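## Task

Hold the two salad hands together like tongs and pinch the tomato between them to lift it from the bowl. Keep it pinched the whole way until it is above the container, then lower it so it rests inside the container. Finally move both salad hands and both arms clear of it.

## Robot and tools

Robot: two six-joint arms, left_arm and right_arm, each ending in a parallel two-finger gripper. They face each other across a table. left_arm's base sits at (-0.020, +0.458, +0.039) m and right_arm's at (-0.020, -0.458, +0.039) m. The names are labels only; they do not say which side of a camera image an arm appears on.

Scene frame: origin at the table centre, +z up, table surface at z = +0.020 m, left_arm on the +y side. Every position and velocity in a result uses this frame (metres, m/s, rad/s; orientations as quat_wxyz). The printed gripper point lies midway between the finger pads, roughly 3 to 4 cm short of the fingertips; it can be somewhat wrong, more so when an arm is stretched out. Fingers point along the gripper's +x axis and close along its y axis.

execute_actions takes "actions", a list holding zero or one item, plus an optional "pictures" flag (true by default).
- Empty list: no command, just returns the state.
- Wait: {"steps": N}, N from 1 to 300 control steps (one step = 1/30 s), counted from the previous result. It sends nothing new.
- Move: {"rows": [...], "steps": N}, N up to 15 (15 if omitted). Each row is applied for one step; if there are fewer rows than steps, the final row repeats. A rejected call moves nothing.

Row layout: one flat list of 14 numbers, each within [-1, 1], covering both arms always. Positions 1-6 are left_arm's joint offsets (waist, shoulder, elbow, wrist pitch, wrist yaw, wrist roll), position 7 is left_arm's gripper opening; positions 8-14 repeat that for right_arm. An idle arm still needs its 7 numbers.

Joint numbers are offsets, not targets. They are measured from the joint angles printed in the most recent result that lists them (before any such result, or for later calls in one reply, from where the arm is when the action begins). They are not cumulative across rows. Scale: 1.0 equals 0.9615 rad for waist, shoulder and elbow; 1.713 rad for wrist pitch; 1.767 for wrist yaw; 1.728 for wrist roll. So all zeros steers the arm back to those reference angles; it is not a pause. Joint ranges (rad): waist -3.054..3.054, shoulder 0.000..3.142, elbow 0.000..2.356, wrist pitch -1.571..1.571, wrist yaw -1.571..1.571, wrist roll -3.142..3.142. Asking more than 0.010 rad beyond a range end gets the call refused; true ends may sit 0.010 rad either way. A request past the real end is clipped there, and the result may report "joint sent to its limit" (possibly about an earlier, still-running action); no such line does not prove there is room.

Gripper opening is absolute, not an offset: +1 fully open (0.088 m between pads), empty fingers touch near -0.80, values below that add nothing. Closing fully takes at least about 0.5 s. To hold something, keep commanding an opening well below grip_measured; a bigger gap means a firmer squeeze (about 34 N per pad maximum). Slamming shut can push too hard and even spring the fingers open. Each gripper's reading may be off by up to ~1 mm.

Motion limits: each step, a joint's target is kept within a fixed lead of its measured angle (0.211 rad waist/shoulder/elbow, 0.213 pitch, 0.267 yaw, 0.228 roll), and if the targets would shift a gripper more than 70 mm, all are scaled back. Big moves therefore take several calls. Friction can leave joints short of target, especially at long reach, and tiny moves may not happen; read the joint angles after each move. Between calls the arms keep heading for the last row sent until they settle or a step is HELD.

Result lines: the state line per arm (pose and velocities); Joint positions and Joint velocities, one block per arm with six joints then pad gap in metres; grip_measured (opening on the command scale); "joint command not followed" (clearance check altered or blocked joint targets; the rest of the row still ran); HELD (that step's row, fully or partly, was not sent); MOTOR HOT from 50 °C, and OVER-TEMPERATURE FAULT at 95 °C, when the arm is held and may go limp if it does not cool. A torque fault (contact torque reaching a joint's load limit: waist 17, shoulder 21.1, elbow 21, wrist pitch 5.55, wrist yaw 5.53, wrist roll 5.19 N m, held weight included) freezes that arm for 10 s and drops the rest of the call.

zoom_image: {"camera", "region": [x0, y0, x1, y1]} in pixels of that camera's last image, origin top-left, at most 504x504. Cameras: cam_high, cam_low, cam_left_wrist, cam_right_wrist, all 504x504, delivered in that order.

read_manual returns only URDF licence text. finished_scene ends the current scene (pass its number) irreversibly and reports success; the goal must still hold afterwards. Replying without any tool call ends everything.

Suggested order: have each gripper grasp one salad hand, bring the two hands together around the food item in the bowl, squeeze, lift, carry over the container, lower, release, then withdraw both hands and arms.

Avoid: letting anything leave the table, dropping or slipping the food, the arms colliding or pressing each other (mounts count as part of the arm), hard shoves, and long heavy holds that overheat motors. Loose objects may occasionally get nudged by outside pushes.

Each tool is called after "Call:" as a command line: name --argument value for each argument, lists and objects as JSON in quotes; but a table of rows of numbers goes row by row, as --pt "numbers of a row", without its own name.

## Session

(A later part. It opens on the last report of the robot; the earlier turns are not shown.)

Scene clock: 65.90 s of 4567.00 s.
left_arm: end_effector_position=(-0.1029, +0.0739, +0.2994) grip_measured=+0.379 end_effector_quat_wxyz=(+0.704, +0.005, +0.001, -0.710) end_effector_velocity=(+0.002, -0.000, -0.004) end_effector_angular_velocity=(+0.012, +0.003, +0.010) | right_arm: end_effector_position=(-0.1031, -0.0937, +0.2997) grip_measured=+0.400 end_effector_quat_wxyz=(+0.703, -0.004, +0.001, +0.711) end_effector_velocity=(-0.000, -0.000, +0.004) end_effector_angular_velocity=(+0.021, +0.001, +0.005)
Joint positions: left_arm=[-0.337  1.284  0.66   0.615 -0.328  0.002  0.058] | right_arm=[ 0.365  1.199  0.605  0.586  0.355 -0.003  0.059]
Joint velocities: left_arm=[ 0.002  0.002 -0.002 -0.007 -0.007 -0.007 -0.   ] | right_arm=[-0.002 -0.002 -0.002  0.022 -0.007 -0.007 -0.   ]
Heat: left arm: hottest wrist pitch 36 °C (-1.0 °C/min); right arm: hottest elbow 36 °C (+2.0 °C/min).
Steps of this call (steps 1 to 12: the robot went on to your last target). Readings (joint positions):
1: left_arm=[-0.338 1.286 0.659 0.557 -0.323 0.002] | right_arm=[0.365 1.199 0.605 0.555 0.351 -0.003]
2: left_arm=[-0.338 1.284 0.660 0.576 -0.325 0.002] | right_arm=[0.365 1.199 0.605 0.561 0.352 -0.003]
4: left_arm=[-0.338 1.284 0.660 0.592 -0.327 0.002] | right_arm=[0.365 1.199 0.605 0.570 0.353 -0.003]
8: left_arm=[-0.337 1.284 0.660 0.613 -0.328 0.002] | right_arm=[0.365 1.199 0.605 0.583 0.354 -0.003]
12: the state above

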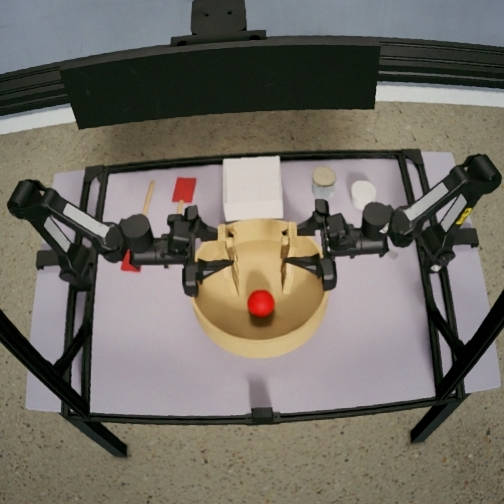

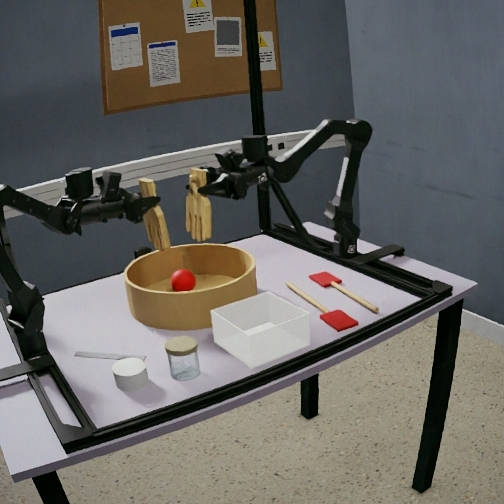

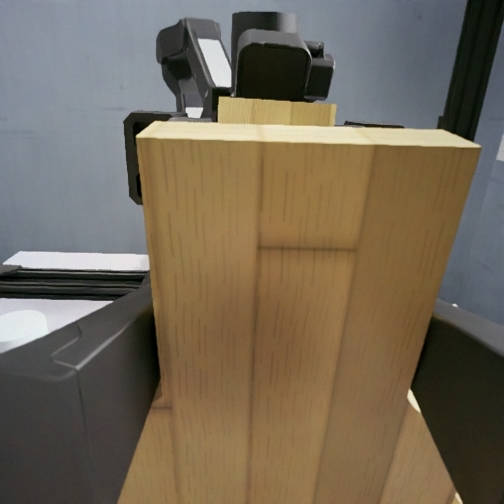

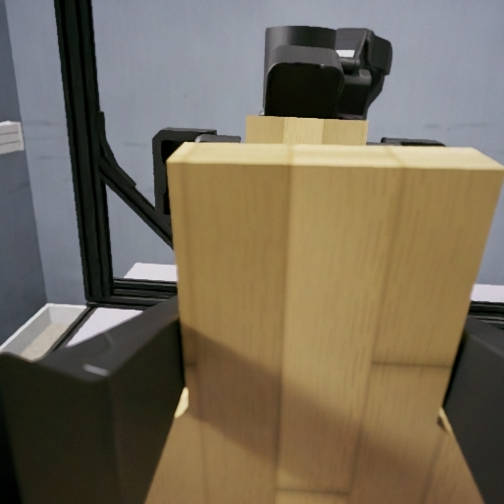

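Call:
execute_actions --actions '[{"rows":[[0,0.06,-0.065,0.07,0,0,-1,0,0.06,-0.07,0.072,0,0,-1],[0,0.06,-0.065,0.07,0,0,-1,0,0.06,-0.07,0.072,0,0,-1],[0,0.12,-0.128,0.142,0,0,-1,0,0.12,-0.137,0.146,0,0,-1],[0,0.12,-0.128,0.142,0,0,-1,0,0.12,-0.137,0.146,0,0,-1],[0,0.187,-0.183,0.213,0,0,-1,0,0.187,-0.195,0.22,0,0,-1],[0,0.187,-0.183,0.213,0,0,-1,0,0.187,-0.195,0.22,0,0,-1],[0,0.265,-0.218,0.276,0,0,-1,0,0.272,-0.235,0.288,0,0,-1],[0,0.265,-0.218,0.276,0,0,-1,0,0.272,-0.235,0.288,0,0,-1],[0,0.35,-0.247,0.34,0,0,-1,0,0.365,-0.266,0.358,0,0,-1],[0,0.35,-0.247,0.34,0,0,-1,0,0.365,-0.266,0.358,0,0,-1],[0,0.44,-0.268,0.402,0,0,-1,0,0.465,-0.289,0.427,0,0,-1],[0,0.44,-0.268,0.402,0,0,-1,0,0.465,-0.289,0.427,0,0,-1],[0,0.532,-0.282,0.462,0,0,-1,0,0.569,-0.304,0.494,0,0,-1]]}]' --pictures false

Call:
execute_actions --actions '[{"steps":20}]'

Call:
zoom_image --camera "cam_high" --region '[190,220,330,360]'

Scene clock: 80.77 s of 4567.00 s.
left_arm: end_effector_position=(-0.1030, +0.0729, +0.1762) grip_measured=+0.379 end_effector_quat_wxyz=(+0.704, +0.010, +0.004, -0.710) end_effector_velocity=(+0.005, +0.013, -0.206) end_effector_angular_velocity=(+0.219, -0.084, +0.005) | right_arm: end_effector_position=(-0.1032, -0.0928, +0.1740) grip_measured=+0.397 end_effector_quat_wxyz=(+0.704, -0.015, +0.005, +0.710) end_effector_velocity=(+0.004, -0.017, -0.197) end_effector_angular_velocity=(-0.157, -0.081, +0.020)
Joint positions: left_arm=[-0.336  1.731  0.408  1.304 -0.329  0.002  0.058] | right_arm=[ 0.365  1.674  0.334  1.309  0.355 -0.002  0.058]
Joint velocities: left_arm=[-0.002  0.833 -0.198  0.799 -0.007  0.007 -0.   ] | right_arm=[-0.002  0.95  -0.237  1.018 -0.022 -0.022 -0.   ]
Heat: left arm: hottest wrist pitch 40 °C (+3.0 °C/min); right arm: hottest elbow 36 °C (+1.0 °C/min).
Steps of this call (steps 1 to 30: the robot went on to your last target; steps 31 to 431: nothing new was sent; steps 432 to 446: all 15 steps of this action). Readings (joint positions):
432: left_arm=[-0.336 1.292 0.652 0.643 -0.329 0.002] | right_arm=[0.365 1.206 0.597 0.612 0.355 -0.002]
433: left_arm=[-0.336 1.300 0.643 0.675 -0.329 0.002] | right_arm=[0.365 1.215 0.587 0.646 0.355 -0.002]
435: left_arm=[-0.336 1.335 0.607 0.762 -0.329 0.002] | right_arm=[0.365 1.250 0.549 0.737 0.355 -0.002]
439: left_arm=[-0.336 1.459 0.506 0.959 -0.329 0.002] | right_arm=[0.365 1.376 0.441 0.939 0.355 -0.002]
446: the state above

Scene clock: 81.43 s of 4567.00 s.
left_arm: end_effector_position=(-0.1025, +0.0746, +0.1694) grip_measured=+0.379 end_effector_quat_wxyz=(+0.704, +0.000, -0.001, -0.710) end_effector_velocity=(+0.000, -0.000, +0.000) end_effector_angular_velocity=(+0.002, +0.007, +0.005) | right_arm: end_effector_position=(-0.1027, -0.0943, +0.1703) grip_measured=+0.397 end_effector_quat_wxyz=(+0.704, +0.001, -0.002, +0.710) end_effector_velocity=(+0.002, +0.000, -0.001) end_effector_angular_velocity=(-0.007, -0.010, -0.000)
Joint positions: left_arm=[-0.336  1.79   0.392  1.4   -0.329  0.002  0.058] | right_arm=[ 0.365  1.739  0.318  1.425  0.355 -0.003  0.058]
Joint velocities: left_arm=[-0.002 -0.002  0.002 -0.007 -0.007 -0.007 -0.   ] | right_arm=[-0.007 -0.002 -0.002 -0.007 -0.007 -0.007 -0.   ]
Heat: left arm: hottest wrist pitch 40 °C (+3.0 °C/min); right arm: hottest elbow 36 °C (+1.0 °C/min).
Steps of this call (steps 1 to 20: the robot went on to your last target). Readings (joint positions):
1: left_arm=[-0.336 1.754 0.401 1.329 -0.329 0.002] | right_arm=[0.365 1.699 0.327 1.339 0.355 -0.002]
2: left_arm=[-0.336 1.769 0.396 1.348 -0.329 0.002] | right_arm=[0.365 1.715 0.321 1.366 0.355 -0.003]
4: left_arm=[-0.336 1.783 0.392 1.374 -0.329 0.002] | right_arm=[0.365 1.727 0.318 1.396 0.355 -0.003]
8: left_arm=[-0.336 1.786 0.392 1.394 -0.329 0.002] | right_arm=[0.365 1.735 0.318 1.418 0.355 -0.003]
20: the state above

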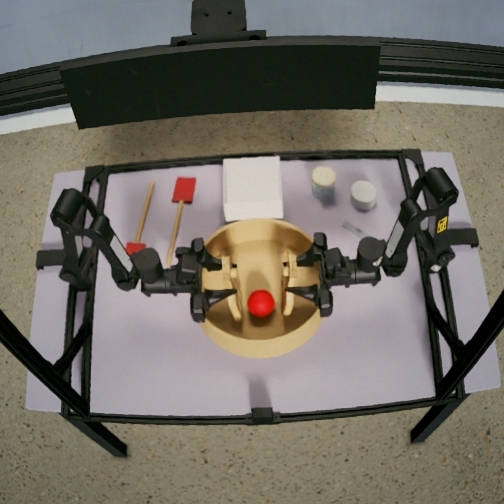

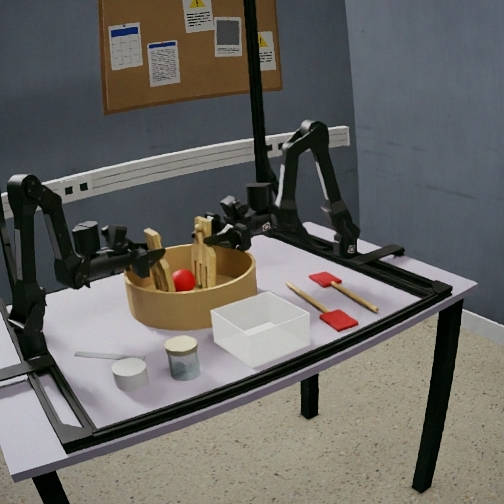

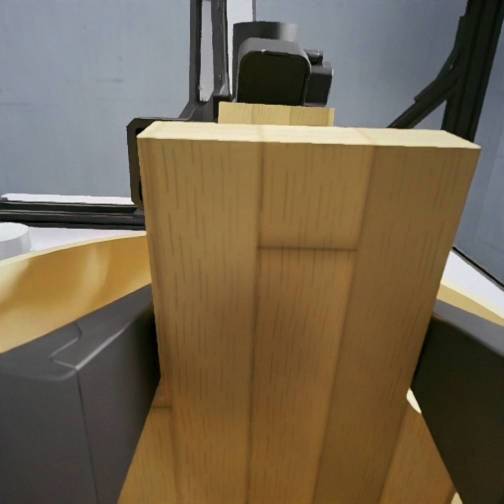

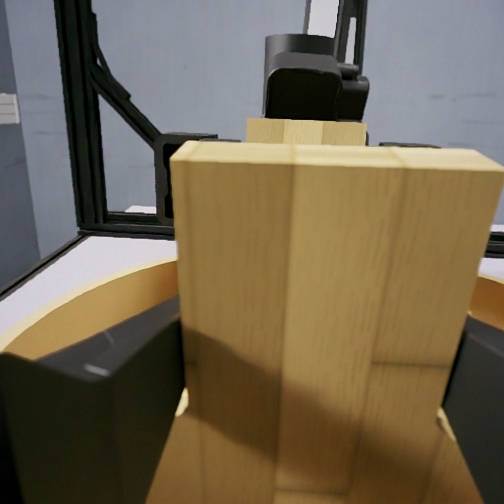

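Region (190, 220, 330, 360) of cam_high's 504x504 image, scaled by 3.600, with more detail than that image has.

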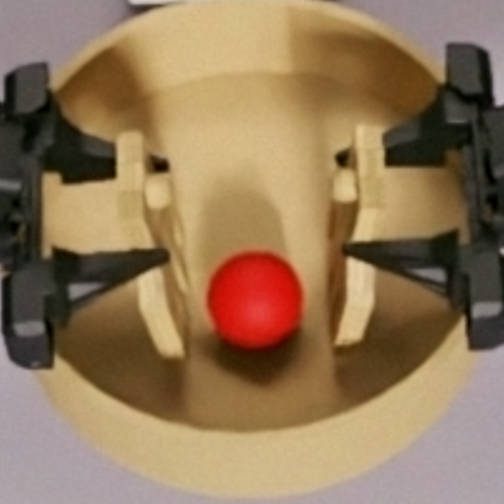

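Call:
execute_actions --actions '[{"rows":[[0,0.008,0.02,-0.003,0,0,-1,-0.005,0.008,0.02,-0.003,0,0,-1],[0,0.016,0.035,-0.006,0,0,-1,-0.005,0.017,0.035,-0.005,0,0,-1],[0,0.024,0.05,-0.009,0,0,-1,-0.005,0.026,0.05,-0.008,0,0,-1],[0,0.032,0.064,-0.012,0,0,-1,-0.005,0.034,0.063,-0.011,0,0,-1],[0,0.04,0.078,-0.015,0,0,-1,-0.005,0.043,0.077,-0.013,0,0,-1],[0,0.048,0.092,-0.018,0,0,-1,-0.005,0.051,0.09,-0.016,0,0,-1],[0,0.056,0.106,-0.021,0,0,-1,-0.005,0.06,0.104,-0.019,0,0,-1],[0,0.064,0.12,-0.024,0,0,-1,-0.005,0.068,0.118,-0.021,0,0,-1],[0,0.072,0.133,-0.027,0,0,-1,-0.005,0.076,0.131,-0.024,0,0,-1],[0,0.08,0.146,-0.03,0,0,-1,-0.005,0.084,0.144,-0.027,0,0,-1],[0,0.087,0.159,-0.033,0,0,-1,-0.005,0.091,0.156,-0.03,0,0,-1],[0,0.094,0.171,-0.036,0,0,-1,-0.005,0.098,0.168,-0.033,0,0,-1],[0,0.1,0.183,-0.039,0,0,-1,-0.005,0.104,0.179,-0.035,0,0,-1],[0,0.106,0.194,-0.042,0,0,-1,-0.005,0.11,0.19,-0.038,0,0,-1],[0,0.112,0.204,-0.044,0,0,-1,-0.005,0.116,0.2,-0.04,0,0,-1]]}]' --pictures false

Call:
execute_actions --actions '[{"steps":15}]'

Call:
zoom_image --camera "cam_high" --region '[190,220,330,360]'

Scene clock: 96.80 s of 4567.00 s.
left_arm: end_effector_position=(-0.1155, +0.0417, +0.1687) grip_measured=+0.379 end_effector_quat_wxyz=(+0.703, +0.004, +0.000, -0.711) end_effector_velocity=(-0.030, -0.071, -0.013) end_effector_angular_velocity=(+0.067, -0.002, -0.005) | right_arm: end_effector_position=(-0.1144, -0.0618, +0.1693) grip_measured=+0.398 end_effector_quat_wxyz=(+0.704, -0.003, -0.000, +0.710) end_effector_velocity=(-0.031, +0.071, -0.005) end_effector_angular_velocity=(-0.039, -0.037, +0.015)
Joint positions: left_arm=[-0.34   1.874  0.536  1.332 -0.328  0.002  0.058] | right_arm=[ 0.363  1.825  0.457  1.364  0.355 -0.003  0.058]
Joint velocities: left_arm=[-0.012  0.178  0.32  -0.212 -0.007 -0.022  0.012] | right_arm=[ 0.007  0.173  0.315 -0.183 -0.007 -0.022  0.003]
Heat: left arm: hottest wrist pitch 43 °C (+7.0 °C/min); right arm: hottest wrist pitch 39 °C (+3.0 °C/min).
Steps of this call (steps 1 to 15: the robot went on to your last target; steps 16 to 446: nothing new was sent; steps 447 to 461: all 15 steps of this action). Readings (joint positions):
447: left_arm=[-0.336 1.792 0.391 1.400 -0.329 0.002] | right_arm=[0.365 1.741 0.317 1.426 0.355 -0.003]
448: left_arm=[-0.336 1.793 0.394 1.399 -0.329 0.002] | right_arm=[0.364 1.742 0.319 1.425 0.355 -0.003]
450: left_arm=[-0.336 1.800 0.410 1.390 -0.329 0.002] | right_arm=[0.363 1.750 0.335 1.417 0.355 -0.003]
454: left_arm=[-0.336 1.826 0.460 1.371 -0.329 0.002] | right_arm=[0.362 1.777 0.385 1.399 0.355 -0.003]
461: the state above

Scene clock: 97.30 s of 4567.00 s.
left_arm: end_effector_position=(-0.1180, +0.0352, +0.1685) grip_measured=+0.379 end_effector_quat_wxyz=(+0.703, +0.004, +0.001, -0.711) end_effector_velocity=(+0.002, -0.001, -0.002) end_effector_angular_velocity=(+0.007, -0.010, +0.010) | right_arm: end_effector_position=(-0.1170, -0.0553, +0.1695) grip_measured=+0.397 end_effector_quat_wxyz=(+0.704, -0.003, -0.000, +0.710) end_effector_velocity=(-0.004, +0.000, +0.000) end_effector_angular_velocity=(-0.002, -0.008, +0.024)
Joint positions: left_arm=[-0.34   1.891  0.565  1.32  -0.328  0.002  0.058] | right_arm=[ 0.364  1.842  0.486  1.353  0.355 -0.003  0.058]
Joint velocities: left_arm=[ 0.002  0.002  0.002 -0.007 -0.007  0.007 -0.   ] | right_arm=[ 0.002 -0.002  0.002 -0.007 -0.022 -0.007 -0.   ]
Heat: left arm: hottest wrist pitch 43 °C (+7.1 °C/min); right arm: hottest wrist pitch 39 °C (+3.0 °C/min).
Steps of this call (steps 1 to 15: the robot went on to your last target). Readings (joint positions):
1: left_arm=[-0.340 1.879 0.545 1.328 -0.328 0.002] | right_arm=[0.363 1.831 0.467 1.360 0.355 -0.003]
2: left_arm=[-0.340 1.884 0.552 1.325 -0.328 0.002] | right_arm=[0.364 1.835 0.473 1.358 0.355 -0.003]
4: left_arm=[-0.340 1.888 0.559 1.323 -0.328 0.002] | right_arm=[0.364 1.839 0.480 1.355 0.355 -0.003]
8: left_arm=[-0.340 1.890 0.563 1.320 -0.328 0.002] | right_arm=[0.364 1.841 0.484 1.353 0.355 -0.003]
15: the state above

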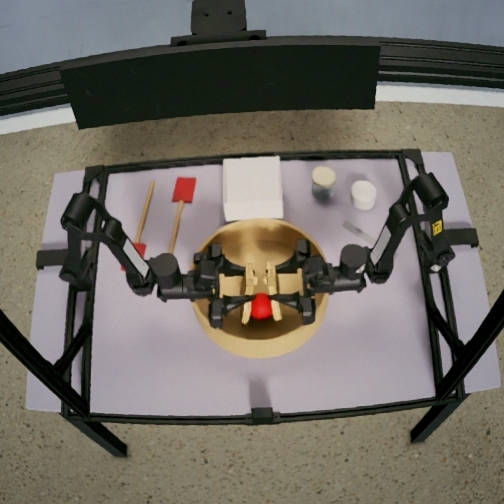

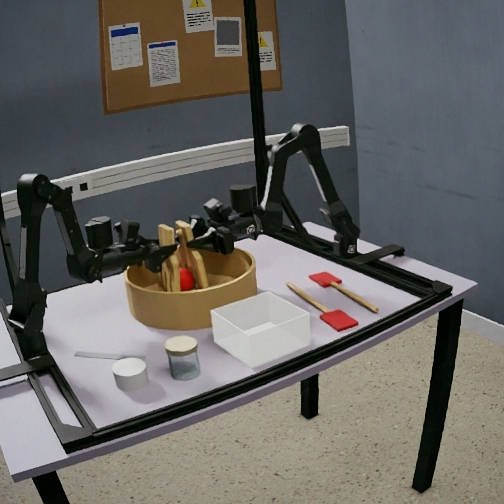

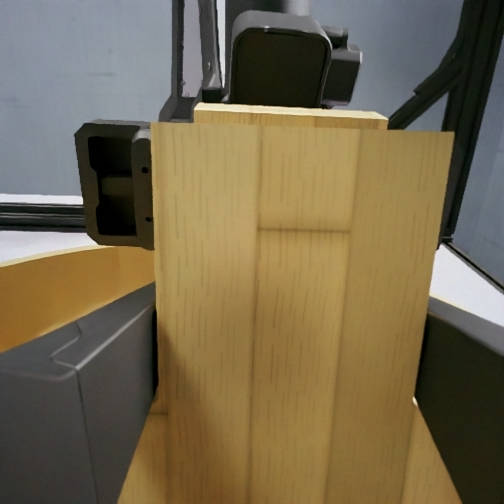

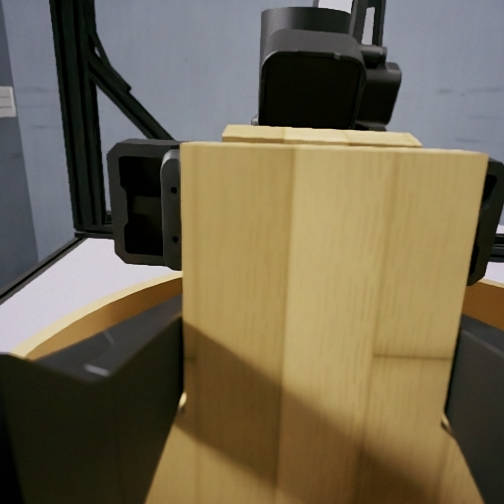

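Region (190, 220, 330, 360) of cam_high's 504x504 image, scaled by 3.600, with more detail than that image has.

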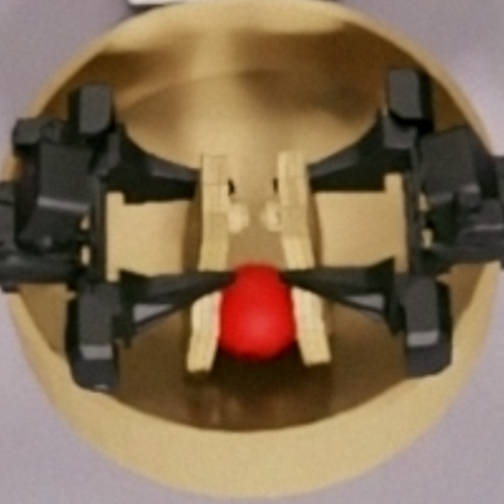

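Call:
execute_actions --actions '[]'

Scene clock: 110.37 s of 4567.00 s.
left_arm: end_effector_position=(-0.1185, +0.0338, +0.1693) grip_measured=+0.379 end_effector_quat_wxyz=(+0.703, +0.003, -0.000, -0.711) end_effector_velocity=(+0.000, +0.001, -0.001) end_effector_angular_velocity=(+0.007, +0.005, +0.005) | right_arm: end_effector_position=(-0.1176, -0.0539, +0.1697) grip_measured=+0.397 end_effector_quat_wxyz=(+0.704, -0.002, -0.000, +0.710) end_effector_velocity=(+0.000, -0.000, -0.001) end_effector_angular_velocity=(-0.007, -0.010, +0.005)
Joint positions: left_arm=[-0.34   1.894  0.571  1.319 -0.328  0.002  0.058] | right_arm=[ 0.364  1.847  0.492  1.352  0.355 -0.003  0.058]
Joint velocities: left_arm=[-0.002 -0.002 -0.002 -0.007 -0.007 -0.007 -0.   ] | right_arm=[-0.002 -0.002 -0.002 -0.007 -0.007 -0.007 -0.   ]
Heat: left arm: hottest wrist pitch 44 °C (+8.1 °C/min); right arm: hottest wrist pitch 40 °C (+5.1 °C/min).
Steps of this call (steps 1 to 15: the robot went on to your last target; steps 16 to 392: nothing new was sent). Readings (joint positions):
1: left_arm=[-0.340 1.891 0.565 1.320 -0.328 0.002] | right_arm=[0.364 1.842 0.486 1.353 0.355 -0.003]
2: left_arm=[-0.340 1.891 0.565 1.320 -0.328 0.002] | right_arm=[0.364 1.842 0.486 1.353 0.355 -0.003]
4: left_arm=[-0.340 1.891 0.565 1.320 -0.328 0.002] | right_arm=[0.364 1.842 0.486 1.352 0.355 -0.003]
8: left_arm=[-0.340 1.891 0.565 1.320 -0.328 0.002] | right_arm=[0.364 1.843 0.486 1.352 0.355 -0.003]
392: the state above
All arms were judged still, so your last target was given up. Only a new action makes them travel on or press farther. Fingers that are still opening or closing keep moving.

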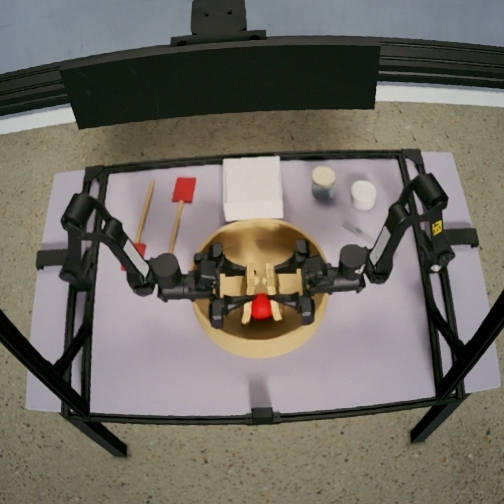

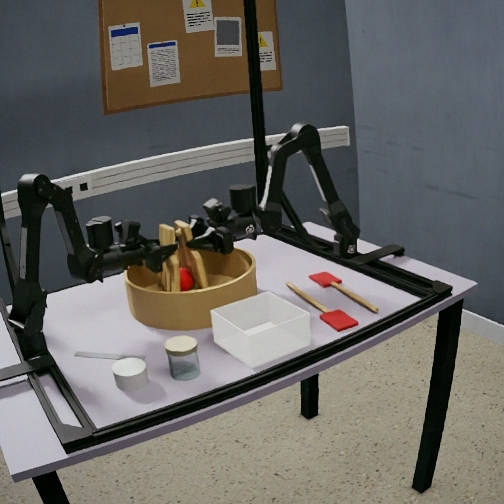

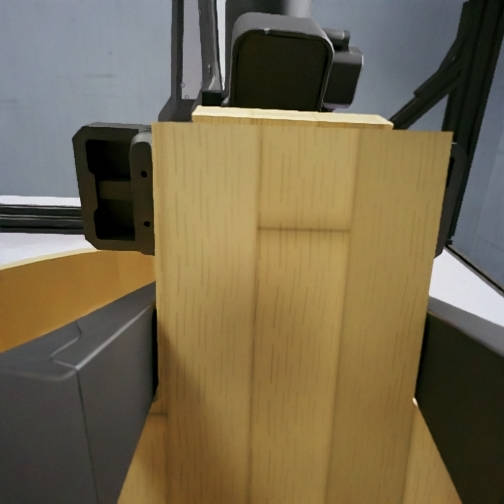

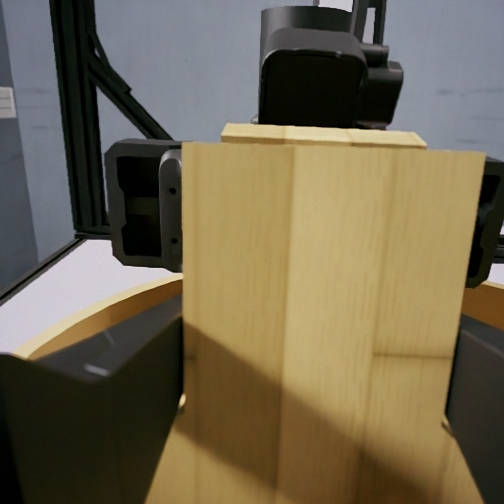

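Call:
execute_actions --actions '[{"rows":[[0.01,0.015,0.025,0,0,0,-1,-0.01,0.015,0.025,0,0,0,-1],[0.02,0.025,0.04,0,0,0,-1,-0.02,0.025,0.04,0,0,0,-1],[0.03,0.034,0.055,0.005,0,0,-1,-0.03,0.034,0.055,0.005,0,0,-1]],"steps":15}]'

Call:
zoom_image --camera "cam_low" --region '[110,200,270,330]'

Scene clock: 115.00 s of 4567.00 s.
left_arm: end_effector_position=(-0.1173, +0.0309, +0.1696) grip_measured=+0.379 end_effector_quat_wxyz=(+0.705, +0.000, -0.001, -0.710) end_effector_velocity=(+0.000, +0.001, -0.004) end_effector_angular_velocity=(+0.021, +0.000, +0.005) | right_arm: end_effector_position=(-0.1159, -0.0507, +0.1685) grip_measured=+0.397 end_effector_quat_wxyz=(+0.706, -0.002, -0.001, +0.708) end_effector_velocity=(+0.000, -0.000, -0.000) end_effector_angular_velocity=(+0.002, -0.021, +0.005)
Joint positions: left_arm=[-0.335  1.905  0.581  1.325 -0.328  0.002  0.058] | right_arm=[ 0.357  1.861  0.502  1.357  0.354 -0.003  0.058]
Joint velocities: left_arm=[-0.002 -0.002 -0.002 -0.022 -0.007 -0.007 -0.   ] | right_arm=[-0.002  0.002 -0.002  0.007 -0.007 -0.022  0.   ]
Heat: left arm: hottest wrist pitch 44 °C (+8.0 °C/min); right arm: hottest wrist pitch 40 °C (+5.0 °C/min).
Steps of this call (steps 1 to 124: nothing new was sent; steps 125 to 139: all 15 steps of this action). Readings (joint positions):
125: left_arm=[-0.340 1.896 0.572 1.319 -0.328 0.002] | right_arm=[0.363 1.848 0.494 1.351 0.355 -0.003]
126: left_arm=[-0.339 1.898 0.575 1.319 -0.328 0.002] | right_arm=[0.362 1.850 0.496 1.351 0.355 -0.003]
128: left_arm=[-0.336 1.902 0.581 1.321 -0.328 0.002] | right_arm=[0.357 1.858 0.502 1.353 0.355 -0.003]
132: left_arm=[-0.335 1.904 0.581 1.324 -0.328 0.002] | right_arm=[0.357 1.859 0.502 1.355 0.354 -0.003]
139: the state above

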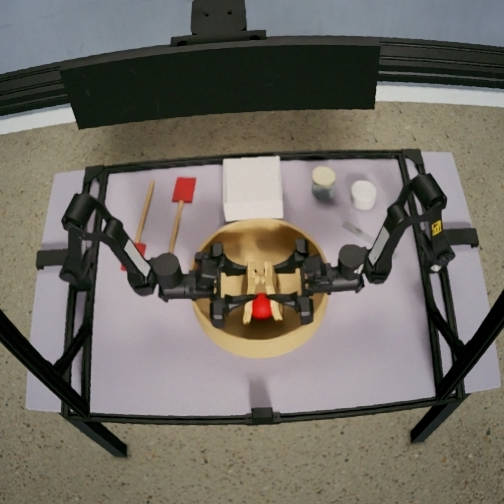

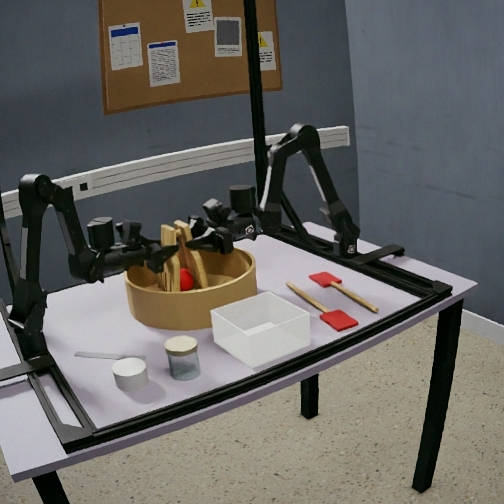

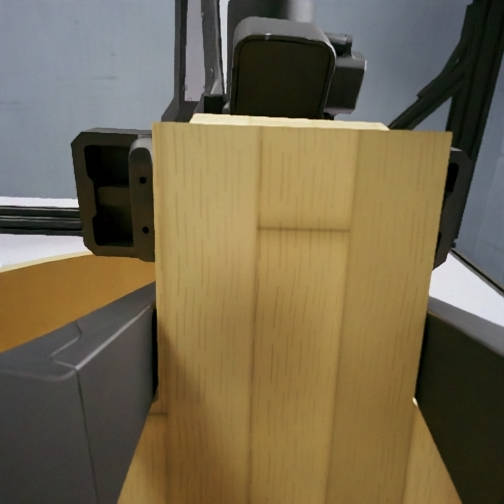

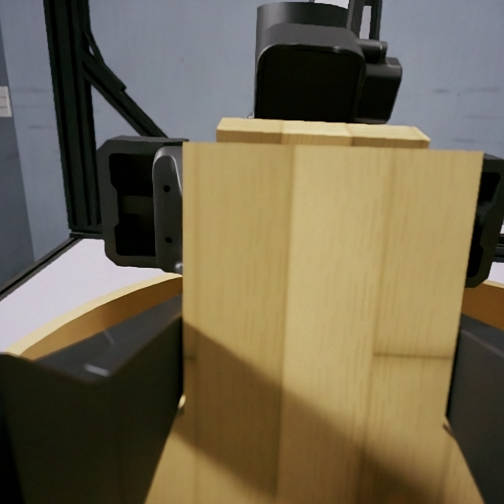

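Region (110, 200, 270, 330) of cam_low's 504x504 image, scaled by 3.150, with more detail than that image has; it fills the top 410 rows of this view, and the rest is white.

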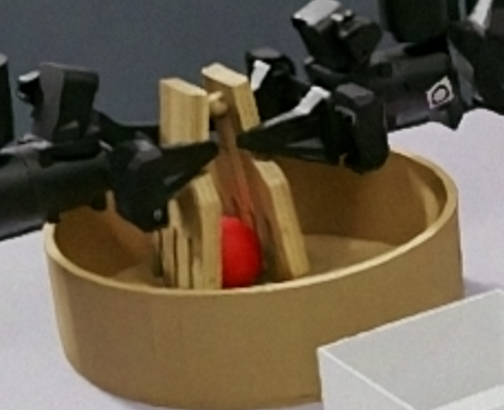

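Call:
execute_actions --actions '[{"rows":[[0.025,0.005,0.05,-0.005,0,0,-1,-0.025,0.004,0.05,-0.006,0,0,-1],[0.025,-0.013,0.055,-0.016,0,0,-1,-0.025,-0.016,0.056,-0.018,0,0,-1],[0.025,-0.032,0.061,-0.028,0,0,-1,-0.025,-0.036,0.062,-0.031,0,0,-1],[0.025,-0.05,0.066,-0.04,0,0,-1,-0.025,-0.057,0.068,-0.044,0,0,-1],[0.025,-0.069,0.072,-0.051,0,0,-1,-0.025,-0.077,0.074,-0.056,0,0,-1],[0.025,-0.087,0.077,-0.063,0,0,-1,-0.025,-0.097,0.08,-0.069,0,0,-1],[0.025,-0.106,0.083,-0.074,0,0,-1,-0.025,-0.117,0.086,-0.082,0,0,-1],[0.025,-0.124,0.088,-0.086,0,0,-1,-0.025,-0.137,0.092,-0.094,0,0,-1],[0.025,-0.143,0.093,-0.098,0,0,-1,-0.025,-0.158,0.097,-0.107,0,0,-1],[0.025,-0.161,0.099,-0.109,0,0,-1,-0.025,-0.178,0.103,-0.12,0,0,-1],[0.025,-0.18,0.104,-0.121,0,0,-1,-0.025,-0.198,0.109,-0.132,0,0,-1],[0.025,-0.198,0.11,-0.132,0,0,-1,-0.025,-0.218,0.115,-0.145,0,0,-1],[0.025,-0.217,0.115,-0.144,0,0,-1,-0.025,-0.238,0.121,-0.158,0,0,-1],[0.025,-0.235,0.121,-0.155,0,0,-1,-0.025,-0.259,0.127,-0.17,0,0,-1],[0.025,-0.254,0.126,-0.167,0,0,-1,-0.025,-0.279,0.133,-0.183,0,0,-1]]}]' --pictures false

Call:
execute_actions --actions '[{"steps":12}]'

Call:
zoom_image --camera "cam_low" --region '[100,160,280,320]'

Scene clock: 129.27 s of 4567.00 s.
left_arm: end_effector_position=(-0.1175, +0.0302, +0.2125) grip_measured=+0.380 end_effector_quat_wxyz=(+0.705, +0.004, +0.001, -0.710) end_effector_velocity=(+0.001, +0.003, +0.160) end_effector_angular_velocity=(-0.090, +0.024, +0.005) | right_arm: end_effector_position=(-0.1162, -0.0501, +0.2115) grip_measured=+0.397 end_effector_quat_wxyz=(+0.706, -0.006, +0.002, +0.708) end_effector_velocity=(-0.001, -0.005, +0.160) end_effector_angular_velocity=(+0.094, +0.013, +0.020)
Joint positions: left_arm=[-0.335  1.719  0.629  1.082 -0.328  0.002  0.058] | right_arm=[ 0.357  1.655  0.553  1.089  0.354 -0.001  0.058]
Joint velocities: left_arm=[-0.002 -0.535  0.183 -0.623 -0.007  0.007  0.   ] | right_arm=[-0.002 -0.579  0.188 -0.667 -0.022 -0.022 -0.   ]
Heat: left arm: hottest wrist pitch 44 °C (+7.0 °C/min); right arm: hottest wrist pitch 40 °C (+4.0 °C/min).
Steps of this call (steps 1 to 15: the robot went on to your last target; steps 16 to 413: nothing new was sent; steps 414 to 428: all 15 steps of this action). Readings (joint positions):
414: left_arm=[-0.335 1.908 0.582 1.327 -0.328 0.002] | right_arm=[0.357 1.864 0.503 1.358 0.354 -0.003]
415: left_arm=[-0.335 1.908 0.582 1.325 -0.328 0.002] | right_arm=[0.357 1.863 0.503 1.355 0.354 -0.003]
417: left_arm=[-0.335 1.895 0.585 1.299 -0.328 0.002] | right_arm=[0.357 1.848 0.506 1.327 0.354 -0.001]
421: left_arm=[-0.335 1.842 0.596 1.226 -0.328 0.002] | right_arm=[0.357 1.789 0.518 1.247 0.354 -0.001]
428: the state above

Scene clock: 129.67 s of 4567.00 s.
left_arm: end_effector_position=(-0.1175, +0.0305, +0.2362) grip_measured=+0.379 end_effector_quat_wxyz=(+0.704, -0.012, -0.007, -0.710) end_effector_velocity=(+0.001, +0.002, -0.001) end_effector_angular_velocity=(+0.012, +0.004, +0.005) | right_arm: end_effector_position=(-0.1161, -0.0503, +0.2351) grip_measured=+0.397 end_effector_quat_wxyz=(+0.706, +0.011, -0.006, +0.708) end_effector_velocity=(+0.000, -0.001, -0.001) end_effector_angular_velocity=(-0.011, -0.012, +0.014)
Joint positions: left_arm=[-0.335  1.661  0.653  1.037 -0.328  0.002  0.058] | right_arm=[ 0.357  1.594  0.579  1.04   0.354 -0.001  0.058]
Joint velocities: left_arm=[-0.002 -0.012 -0.002 -0.022 -0.007 -0.007 -0.   ] | right_arm=[-0.007 -0.012 -0.002 -0.022 -0.022 -0.007 -0.   ]
Heat: left arm: hottest wrist pitch 44 °C (+6.1 °C/min); right arm: hottest wrist pitch 40 °C (+4.0 °C/min).
Steps of this call (steps 1 to 12: the robot went on to your last target). Readings (joint positions):
1: left_arm=[-0.335 1.703 0.634 1.067 -0.328 0.002] | right_arm=[0.357 1.639 0.559 1.073 0.354 -0.001]
2: left_arm=[-0.335 1.690 0.640 1.059 -0.328 0.002] | right_arm=[0.357 1.625 0.565 1.064 0.354 -0.001]
4: left_arm=[-0.335 1.672 0.648 1.048 -0.328 0.002] | right_arm=[0.357 1.606 0.573 1.052 0.354 -0.001]
8: left_arm=[-0.335 1.663 0.652 1.039 -0.328 0.002] | right_arm=[0.357 1.596 0.578 1.043 0.354 -0.001]
12: the state above

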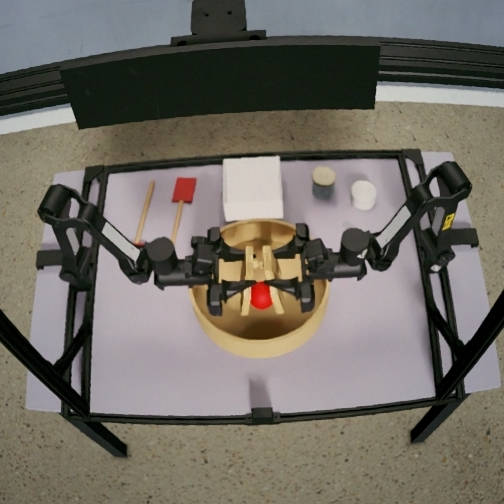

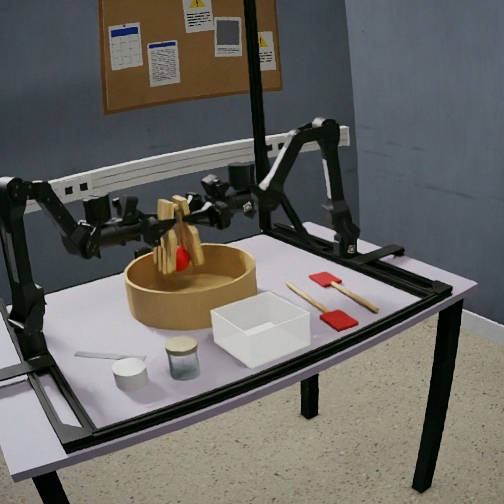

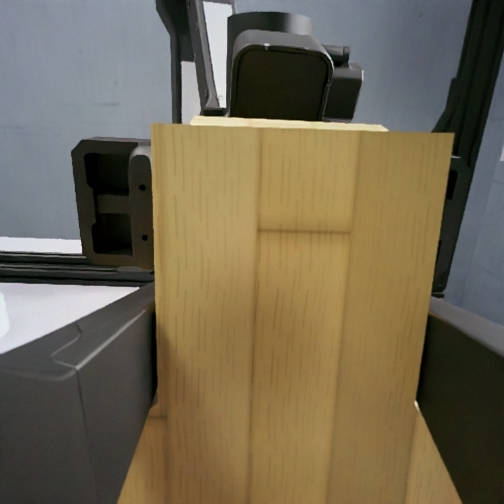

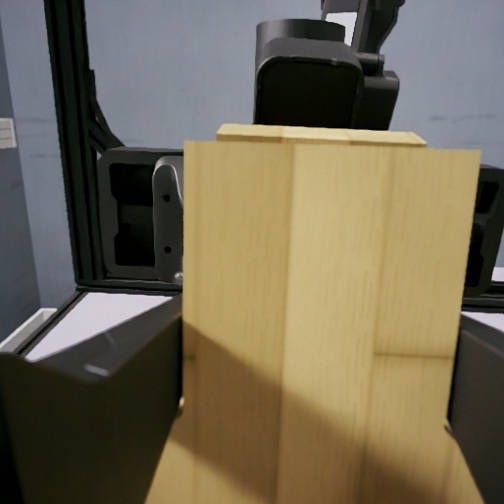

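Region (100, 160, 280, 320) of cam_low's 504x504 image, scaled by 2.800, with more detail than that image has.

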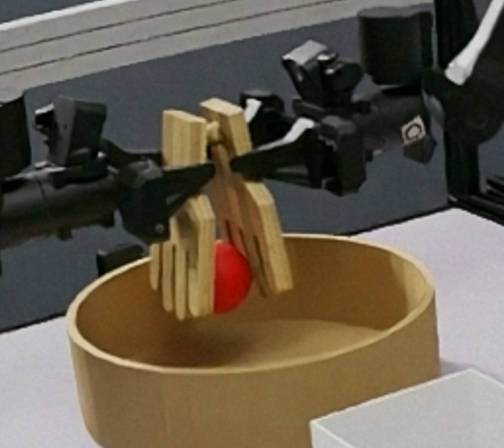

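Call:
execute_actions --actions '[{"rows":[[0.03,0.005,0.045,-0.005,0.003,0,-1,-0.03,0.007,0.047,-0.005,-0.003,0,-1],[0.045,-0.012,0.049,-0.017,0.011,0,-1,-0.046,-0.006,0.055,-0.017,-0.012,0,-1],[0.069,-0.034,0.055,-0.032,0.025,0,-1,-0.072,-0.023,0.067,-0.032,-0.027,0,-1],[0.093,-0.056,0.061,-0.047,0.038,0,-1,-0.098,-0.04,0.078,-0.047,-0.041,0,-1],[0.118,-0.078,0.066,-0.062,0.051,0,-1,-0.124,-0.058,0.089,-0.062,-0.055,0,-1],[0.142,-0.101,0.072,-0.076,0.065,0,-1,-0.15,-0.075,0.1,-0.077,-0.07,0,-1],[0.166,-0.123,0.078,-0.091,0.078,0,-1,-0.176,-0.092,0.112,-0.092,-0.084,0,-1],[0.19,-0.145,0.084,-0.106,0.092,0,-1,-0.202,-0.109,0.124,-0.107,-0.099,0,-1],[0.215,-0.167,0.091,-0.121,0.105,0,-1,-0.227,-0.127,0.136,-0.122,-0.113,0,-1],[0.239,-0.189,0.098,-0.136,0.119,0,-1,-0.253,-0.144,0.148,-0.137,-0.128,0,-1],[0.263,-0.211,0.105,-0.151,0.132,0,-1,-0.279,-0.161,0.16,-0.152,-0.142,0,-1],[0.287,-0.234,0.112,-0.165,0.146,0,-1,-0.305,-0.178,0.173,-0.167,-0.157,0,-1],[0.312,-0.256,0.12,-0.18,0.159,0,-1,-0.331,-0.196,0.186,-0.182,-0.171,0,-1],[0.336,-0.278,0.127,-0.195,0.173,0,-1,-0.357,-0.213,0.199,-0.197,-0.186,0,-1],[0.36,-0.3,0.135,-0.21,0.186,0,-1,-0.383,-0.23,0.212,-0.212,-0.2,0,-1]]}]' --pictures false

Call:
execute_actions --actions '[{"steps":14}]'

Scene clock: 143.83 s of 4567.00 s.
left_arm: end_effector_position=(-0.0399, +0.0381, +0.2944) grip_measured=+0.380 end_effector_quat_wxyz=(+0.704, -0.009, -0.009, -0.710) end_effector_velocity=(+0.248, +0.032, +0.238) end_effector_angular_velocity=(-0.199, -0.011, +0.157) | right_arm: end_effector_position=(-0.0387, -0.0413, +0.2935) grip_measured=+0.397 end_effector_quat_wxyz=(+0.707, +0.009, -0.009, +0.707) end_effector_velocity=(+0.248, +0.008, +0.243) end_effector_angular_velocity=(+0.213, -0.011, -0.113)
Joint positions: left_arm=[-0.07   1.408  0.697  0.736 -0.063  0.002  0.058] | right_arm=[ 0.071  1.396  0.684  0.737  0.071 -0.002  0.058]
Joint velocities: left_arm=[ 0.823 -0.608  0.374 -0.784  0.667  0.007 -0.002] | right_arm=[-0.867 -0.452  0.515 -0.755 -0.755 -0.007  0.002]
Heat: left arm: hottest wrist pitch 44 °C (+3.0 °C/min); right arm: hottest elbow 41 °C (+4.0 °C/min).
Steps of this call (steps 1 to 30: the robot went on to your last target; steps 31 to 410: nothing new was sent; steps 411 to 425: all 15 steps of this action). Readings (joint positions):
411: left_arm=[-0.335 1.659 0.655 1.036 -0.328 0.002] | right_arm=[0.356 1.592 0.581 1.039 0.354 -0.002]
412: left_arm=[-0.334 1.657 0.655 1.033 -0.325 0.002] | right_arm=[0.355 1.591 0.581 1.036 0.349 -0.002]
414: left_arm=[-0.321 1.640 0.654 1.003 -0.300 0.002] | right_arm=[0.339 1.578 0.585 1.008 0.321 -0.002]
418: left_arm=[-0.251 1.564 0.655 0.914 -0.222 0.002] | right_arm=[0.262 1.516 0.603 0.919 0.239 -0.002]
425: the state above

Scene clock: 144.30 s of 4567.00 s.
left_arm: end_effector_position=(-0.0165, +0.0404, +0.3224) grip_measured=+0.379 end_effector_quat_wxyz=(+0.710, -0.021, -0.023, -0.703) end_effector_velocity=(+0.000, +0.000, -0.005) end_effector_angular_velocity=(+0.022, -0.007, +0.005) | right_arm: end_effector_position=(-0.0156, -0.0403, +0.3223) grip_measured=+0.397 end_effector_quat_wxyz=(+0.711, +0.021, -0.022, +0.702) end_effector_velocity=(+0.004, -0.000, -0.005) end_effector_angular_velocity=(-0.022, +0.008, -0.014)
Joint positions: left_arm=[ 0.008  1.358  0.746  0.674 -0.002  0.002  0.058] | right_arm=[-0.009  1.359  0.746  0.674  0.004 -0.002  0.058]
Joint velocities: left_arm=[-0.002 -0.002 -0.002 -0.022 -0.007  0.007 -0.   ] | right_arm=[-0.007 -0.002 -0.002 -0.022  0.007  0.007 -0.   ]
Heat: left arm: hottest wrist pitch 44 °C (+3.0 °C/min); right arm: hottest elbow 42 °C (+5.0 °C/min).
Steps of this call (steps 1 to 14: the robot went on to your last target). Readings (joint positions):
1: left_arm=[-0.044 1.391 0.710 0.716 -0.046 0.002] | right_arm=[0.044 1.384 0.701 0.718 0.052 -0.002]
2: left_arm=[-0.024 1.380 0.722 0.706 -0.036 0.002] | right_arm=[0.024 1.375 0.716 0.707 0.041 -0.002]
4: left_arm=[-0.000 1.365 0.739 0.687 -0.022 0.002] | right_arm=[0.000 1.364 0.737 0.687 0.026 -0.002]
8: left_arm=[0.007 1.360 0.744 0.678 -0.006 0.002] | right_arm=[-0.008 1.360 0.743 0.678 0.009 -0.002]
14: the state above

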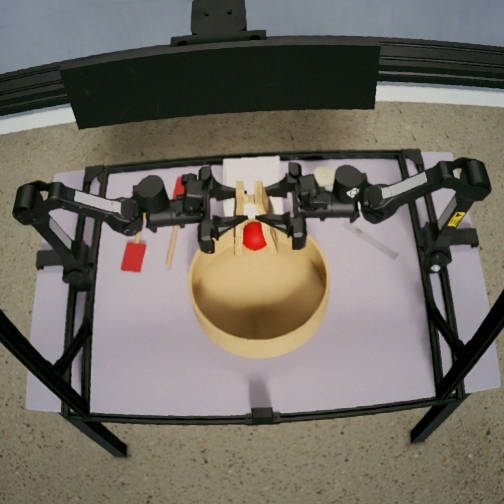

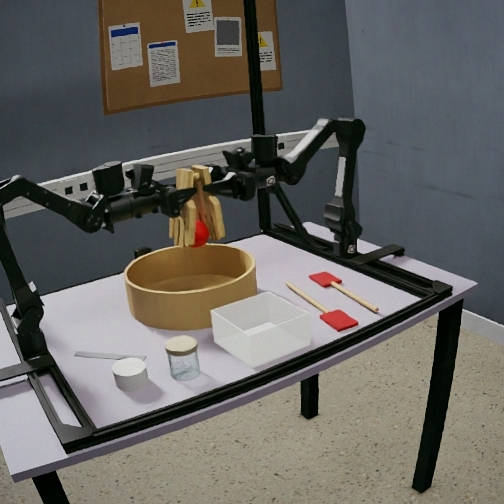

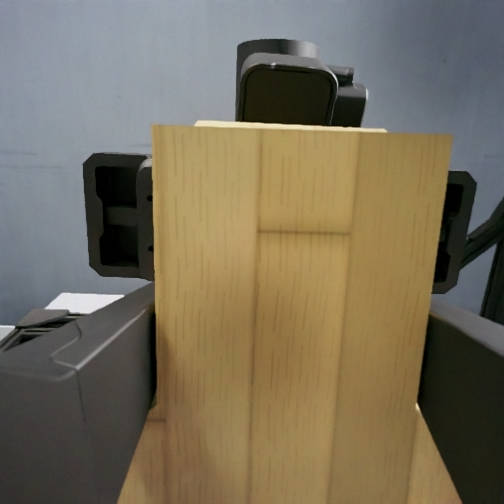

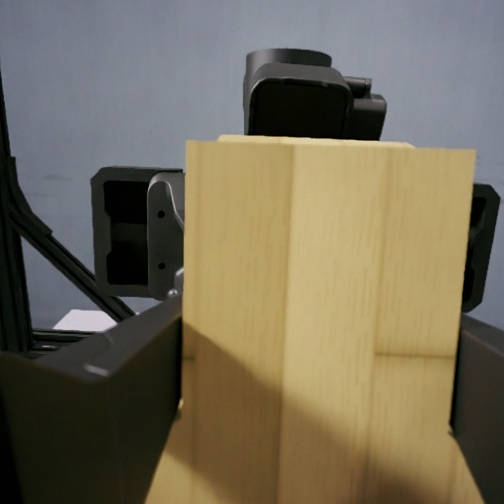

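Call:
execute_actions --actions '[{"rows":[[0.01,0.02,0.045,0,0.006,0,-1,-0.01,0.02,0.045,0,-0.006,0,-1],[0.03,0.023,0.046,0,0.017,0,-1,-0.03,0.023,0.046,0,-0.017,0,-1],[0.058,0.027,0.048,0.001,0.033,0,-1,-0.058,0.027,0.048,0.001,-0.033,0,-1],[0.086,0.031,0.051,0.001,0.049,0,-1,-0.086,0.031,0.051,0.001,-0.049,0,-1],[0.114,0.036,0.054,0.002,0.064,0,-1,-0.114,0.036,0.054,0.002,-0.064,0,-1],[0.142,0.042,0.058,0.003,0.08,0,-1,-0.142,0.042,0.058,0.003,-0.08,0,-1],[0.17,0.049,0.062,0.004,0.096,0,-1,-0.17,0.049,0.062,0.004,-0.096,0,-1],[0.198,0.056,0.067,0.005,0.112,0,-1,-0.198,0.056,0.067,0.005,-0.112,0,-1],[0.226,0.064,0.072,0.006,0.127,0,-1,-0.226,0.064,0.072,0.006,-0.127,0,-1],[0.254,0.073,0.078,0.007,0.143,0,-1,-0.254,0.073,0.078,0.007,-0.143,0,-1],[0.282,0.082,0.084,0.008,0.159,0,-1,-0.282,0.082,0.084,0.008,-0.159,0,-1],[0.31,0.092,0.091,0.009,0.175,0,-1,-0.31,0.092,0.091,0.009,-0.175,0,-1],[0.338,0.102,0.099,0.01,0.19,0,-1,-0.338,0.102,0.099,0.01,-0.19,0,-1],[0.366,0.113,0.107,0.011,0.206,0,-1,-0.366,0.113,0.107,0.011,-0.206,0,-1],[0.394,0.125,0.115,0.012,0.222,0,-1,-0.394,0.125,0.115,0.012,-0.222,0,-1]]}]' --pictures false

Call:
execute_actions --actions '[{"steps":14}]' --pictures false

Scene clock: 157.70 s of 4567.00 s.
left_arm: end_effector_position=(+0.0732, +0.0404, +0.3258) grip_measured=+0.379 end_effector_quat_wxyz=(+0.712, -0.014, -0.032, -0.701) end_effector_velocity=(+0.249, +0.004, -0.007) end_effector_angular_velocity=(+0.021, -0.060, +0.012) | right_arm: end_effector_position=(+0.0740, -0.0405, +0.3257) grip_measured=+0.397 end_effector_quat_wxyz=(+0.713, +0.015, -0.031, +0.700) end_effector_velocity=(+0.247, -0.005, -0.000) end_effector_angular_velocity=(+0.006, -0.086, +0.011)
Joint positions: left_arm=[0.329 1.418 0.803 0.683 0.314 0.002 0.058] | right_arm=[-0.33   1.418  0.803  0.683 -0.311 -0.002  0.058]
Joint velocities: left_arm=[0.838 0.315 0.247 0.066 0.828 0.007 0.   ] | right_arm=[-0.842  0.315  0.247  0.095 -0.857 -0.022 -0.   ]
Heat: left arm: hottest wrist pitch 45 °C (+2.0 °C/min); right arm: hottest elbow 43 °C (+4.0 °C/min).
Steps of this call (steps 1 to 30: the robot went on to your last target; steps 31 to 387: nothing new was sent; steps 388 to 402: all 15 steps of this action). Readings (joint positions):
388: left_arm=[0.009 1.357 0.749 0.673 0.000 0.002] | right_arm=[-0.011 1.358 0.750 0.674 0.001 -0.002]
389: left_arm=[0.012 1.357 0.750 0.672 0.008 0.002] | right_arm=[-0.014 1.358 0.750 0.673 -0.007 -0.002]
391: left_arm=[0.034 1.357 0.753 0.671 0.039 0.002] | right_arm=[-0.036 1.358 0.753 0.671 -0.039 -0.002]
395: left_arm=[0.130 1.365 0.763 0.670 0.128 0.002] | right_arm=[-0.131 1.365 0.763 0.670 -0.126 -0.002]
402: the state above

Scene clock: 158.17 s of 4567.00 s.
left_arm: end_effector_position=(+0.0962, +0.0407, +0.3252) grip_measured=+0.379 end_effector_quat_wxyz=(+0.712, -0.012, -0.033, -0.701) end_effector_velocity=(+0.000, -0.001, +0.002) end_effector_angular_velocity=(-0.007, +0.005, +0.004) | right_arm: end_effector_position=(+0.0968, -0.0409, +0.3252) grip_measured=+0.397 end_effector_quat_wxyz=(+0.714, +0.013, -0.033, +0.700) end_effector_velocity=(+0.002, -0.001, +0.000) end_effector_angular_velocity=(-0.003, -0.008, +0.009)
Joint positions: left_arm=[0.404 1.45  0.829 0.69  0.387 0.002 0.058] | right_arm=[-0.404  1.45   0.828  0.691 -0.384 -0.002  0.058]
Joint velocities: left_arm=[-0.002  0.002  0.002  0.007 -0.007 -0.007  0.   ] | right_arm=[-0.012 -0.002  0.002 -0.007 -0.022 -0.007  0.   ]
Heat: left arm: hottest wrist pitch 45 °C (+2.0 °C/min); right arm: hottest elbow 43 °C (+4.0 °C/min).
Steps of this call (steps 1 to 14: the robot went on to your last target). Readings (joint positions):
1: left_arm=[0.355 1.427 0.811 0.685 0.335 0.002] | right_arm=[-0.355 1.427 0.810 0.686 -0.331 -0.002]
2: left_arm=[0.374 1.435 0.817 0.687 0.346 0.002] | right_arm=[-0.375 1.435 0.817 0.688 -0.342 -0.001]
4: left_arm=[0.396 1.446 0.824 0.689 0.363 0.002] | right_arm=[-0.396 1.446 0.824 0.690 -0.359 -0.002]
8: left_arm=[0.402 1.449 0.828 0.690 0.383 0.002] | right_arm=[-0.403 1.449 0.828 0.691 -0.379 -0.002]
14: the state above


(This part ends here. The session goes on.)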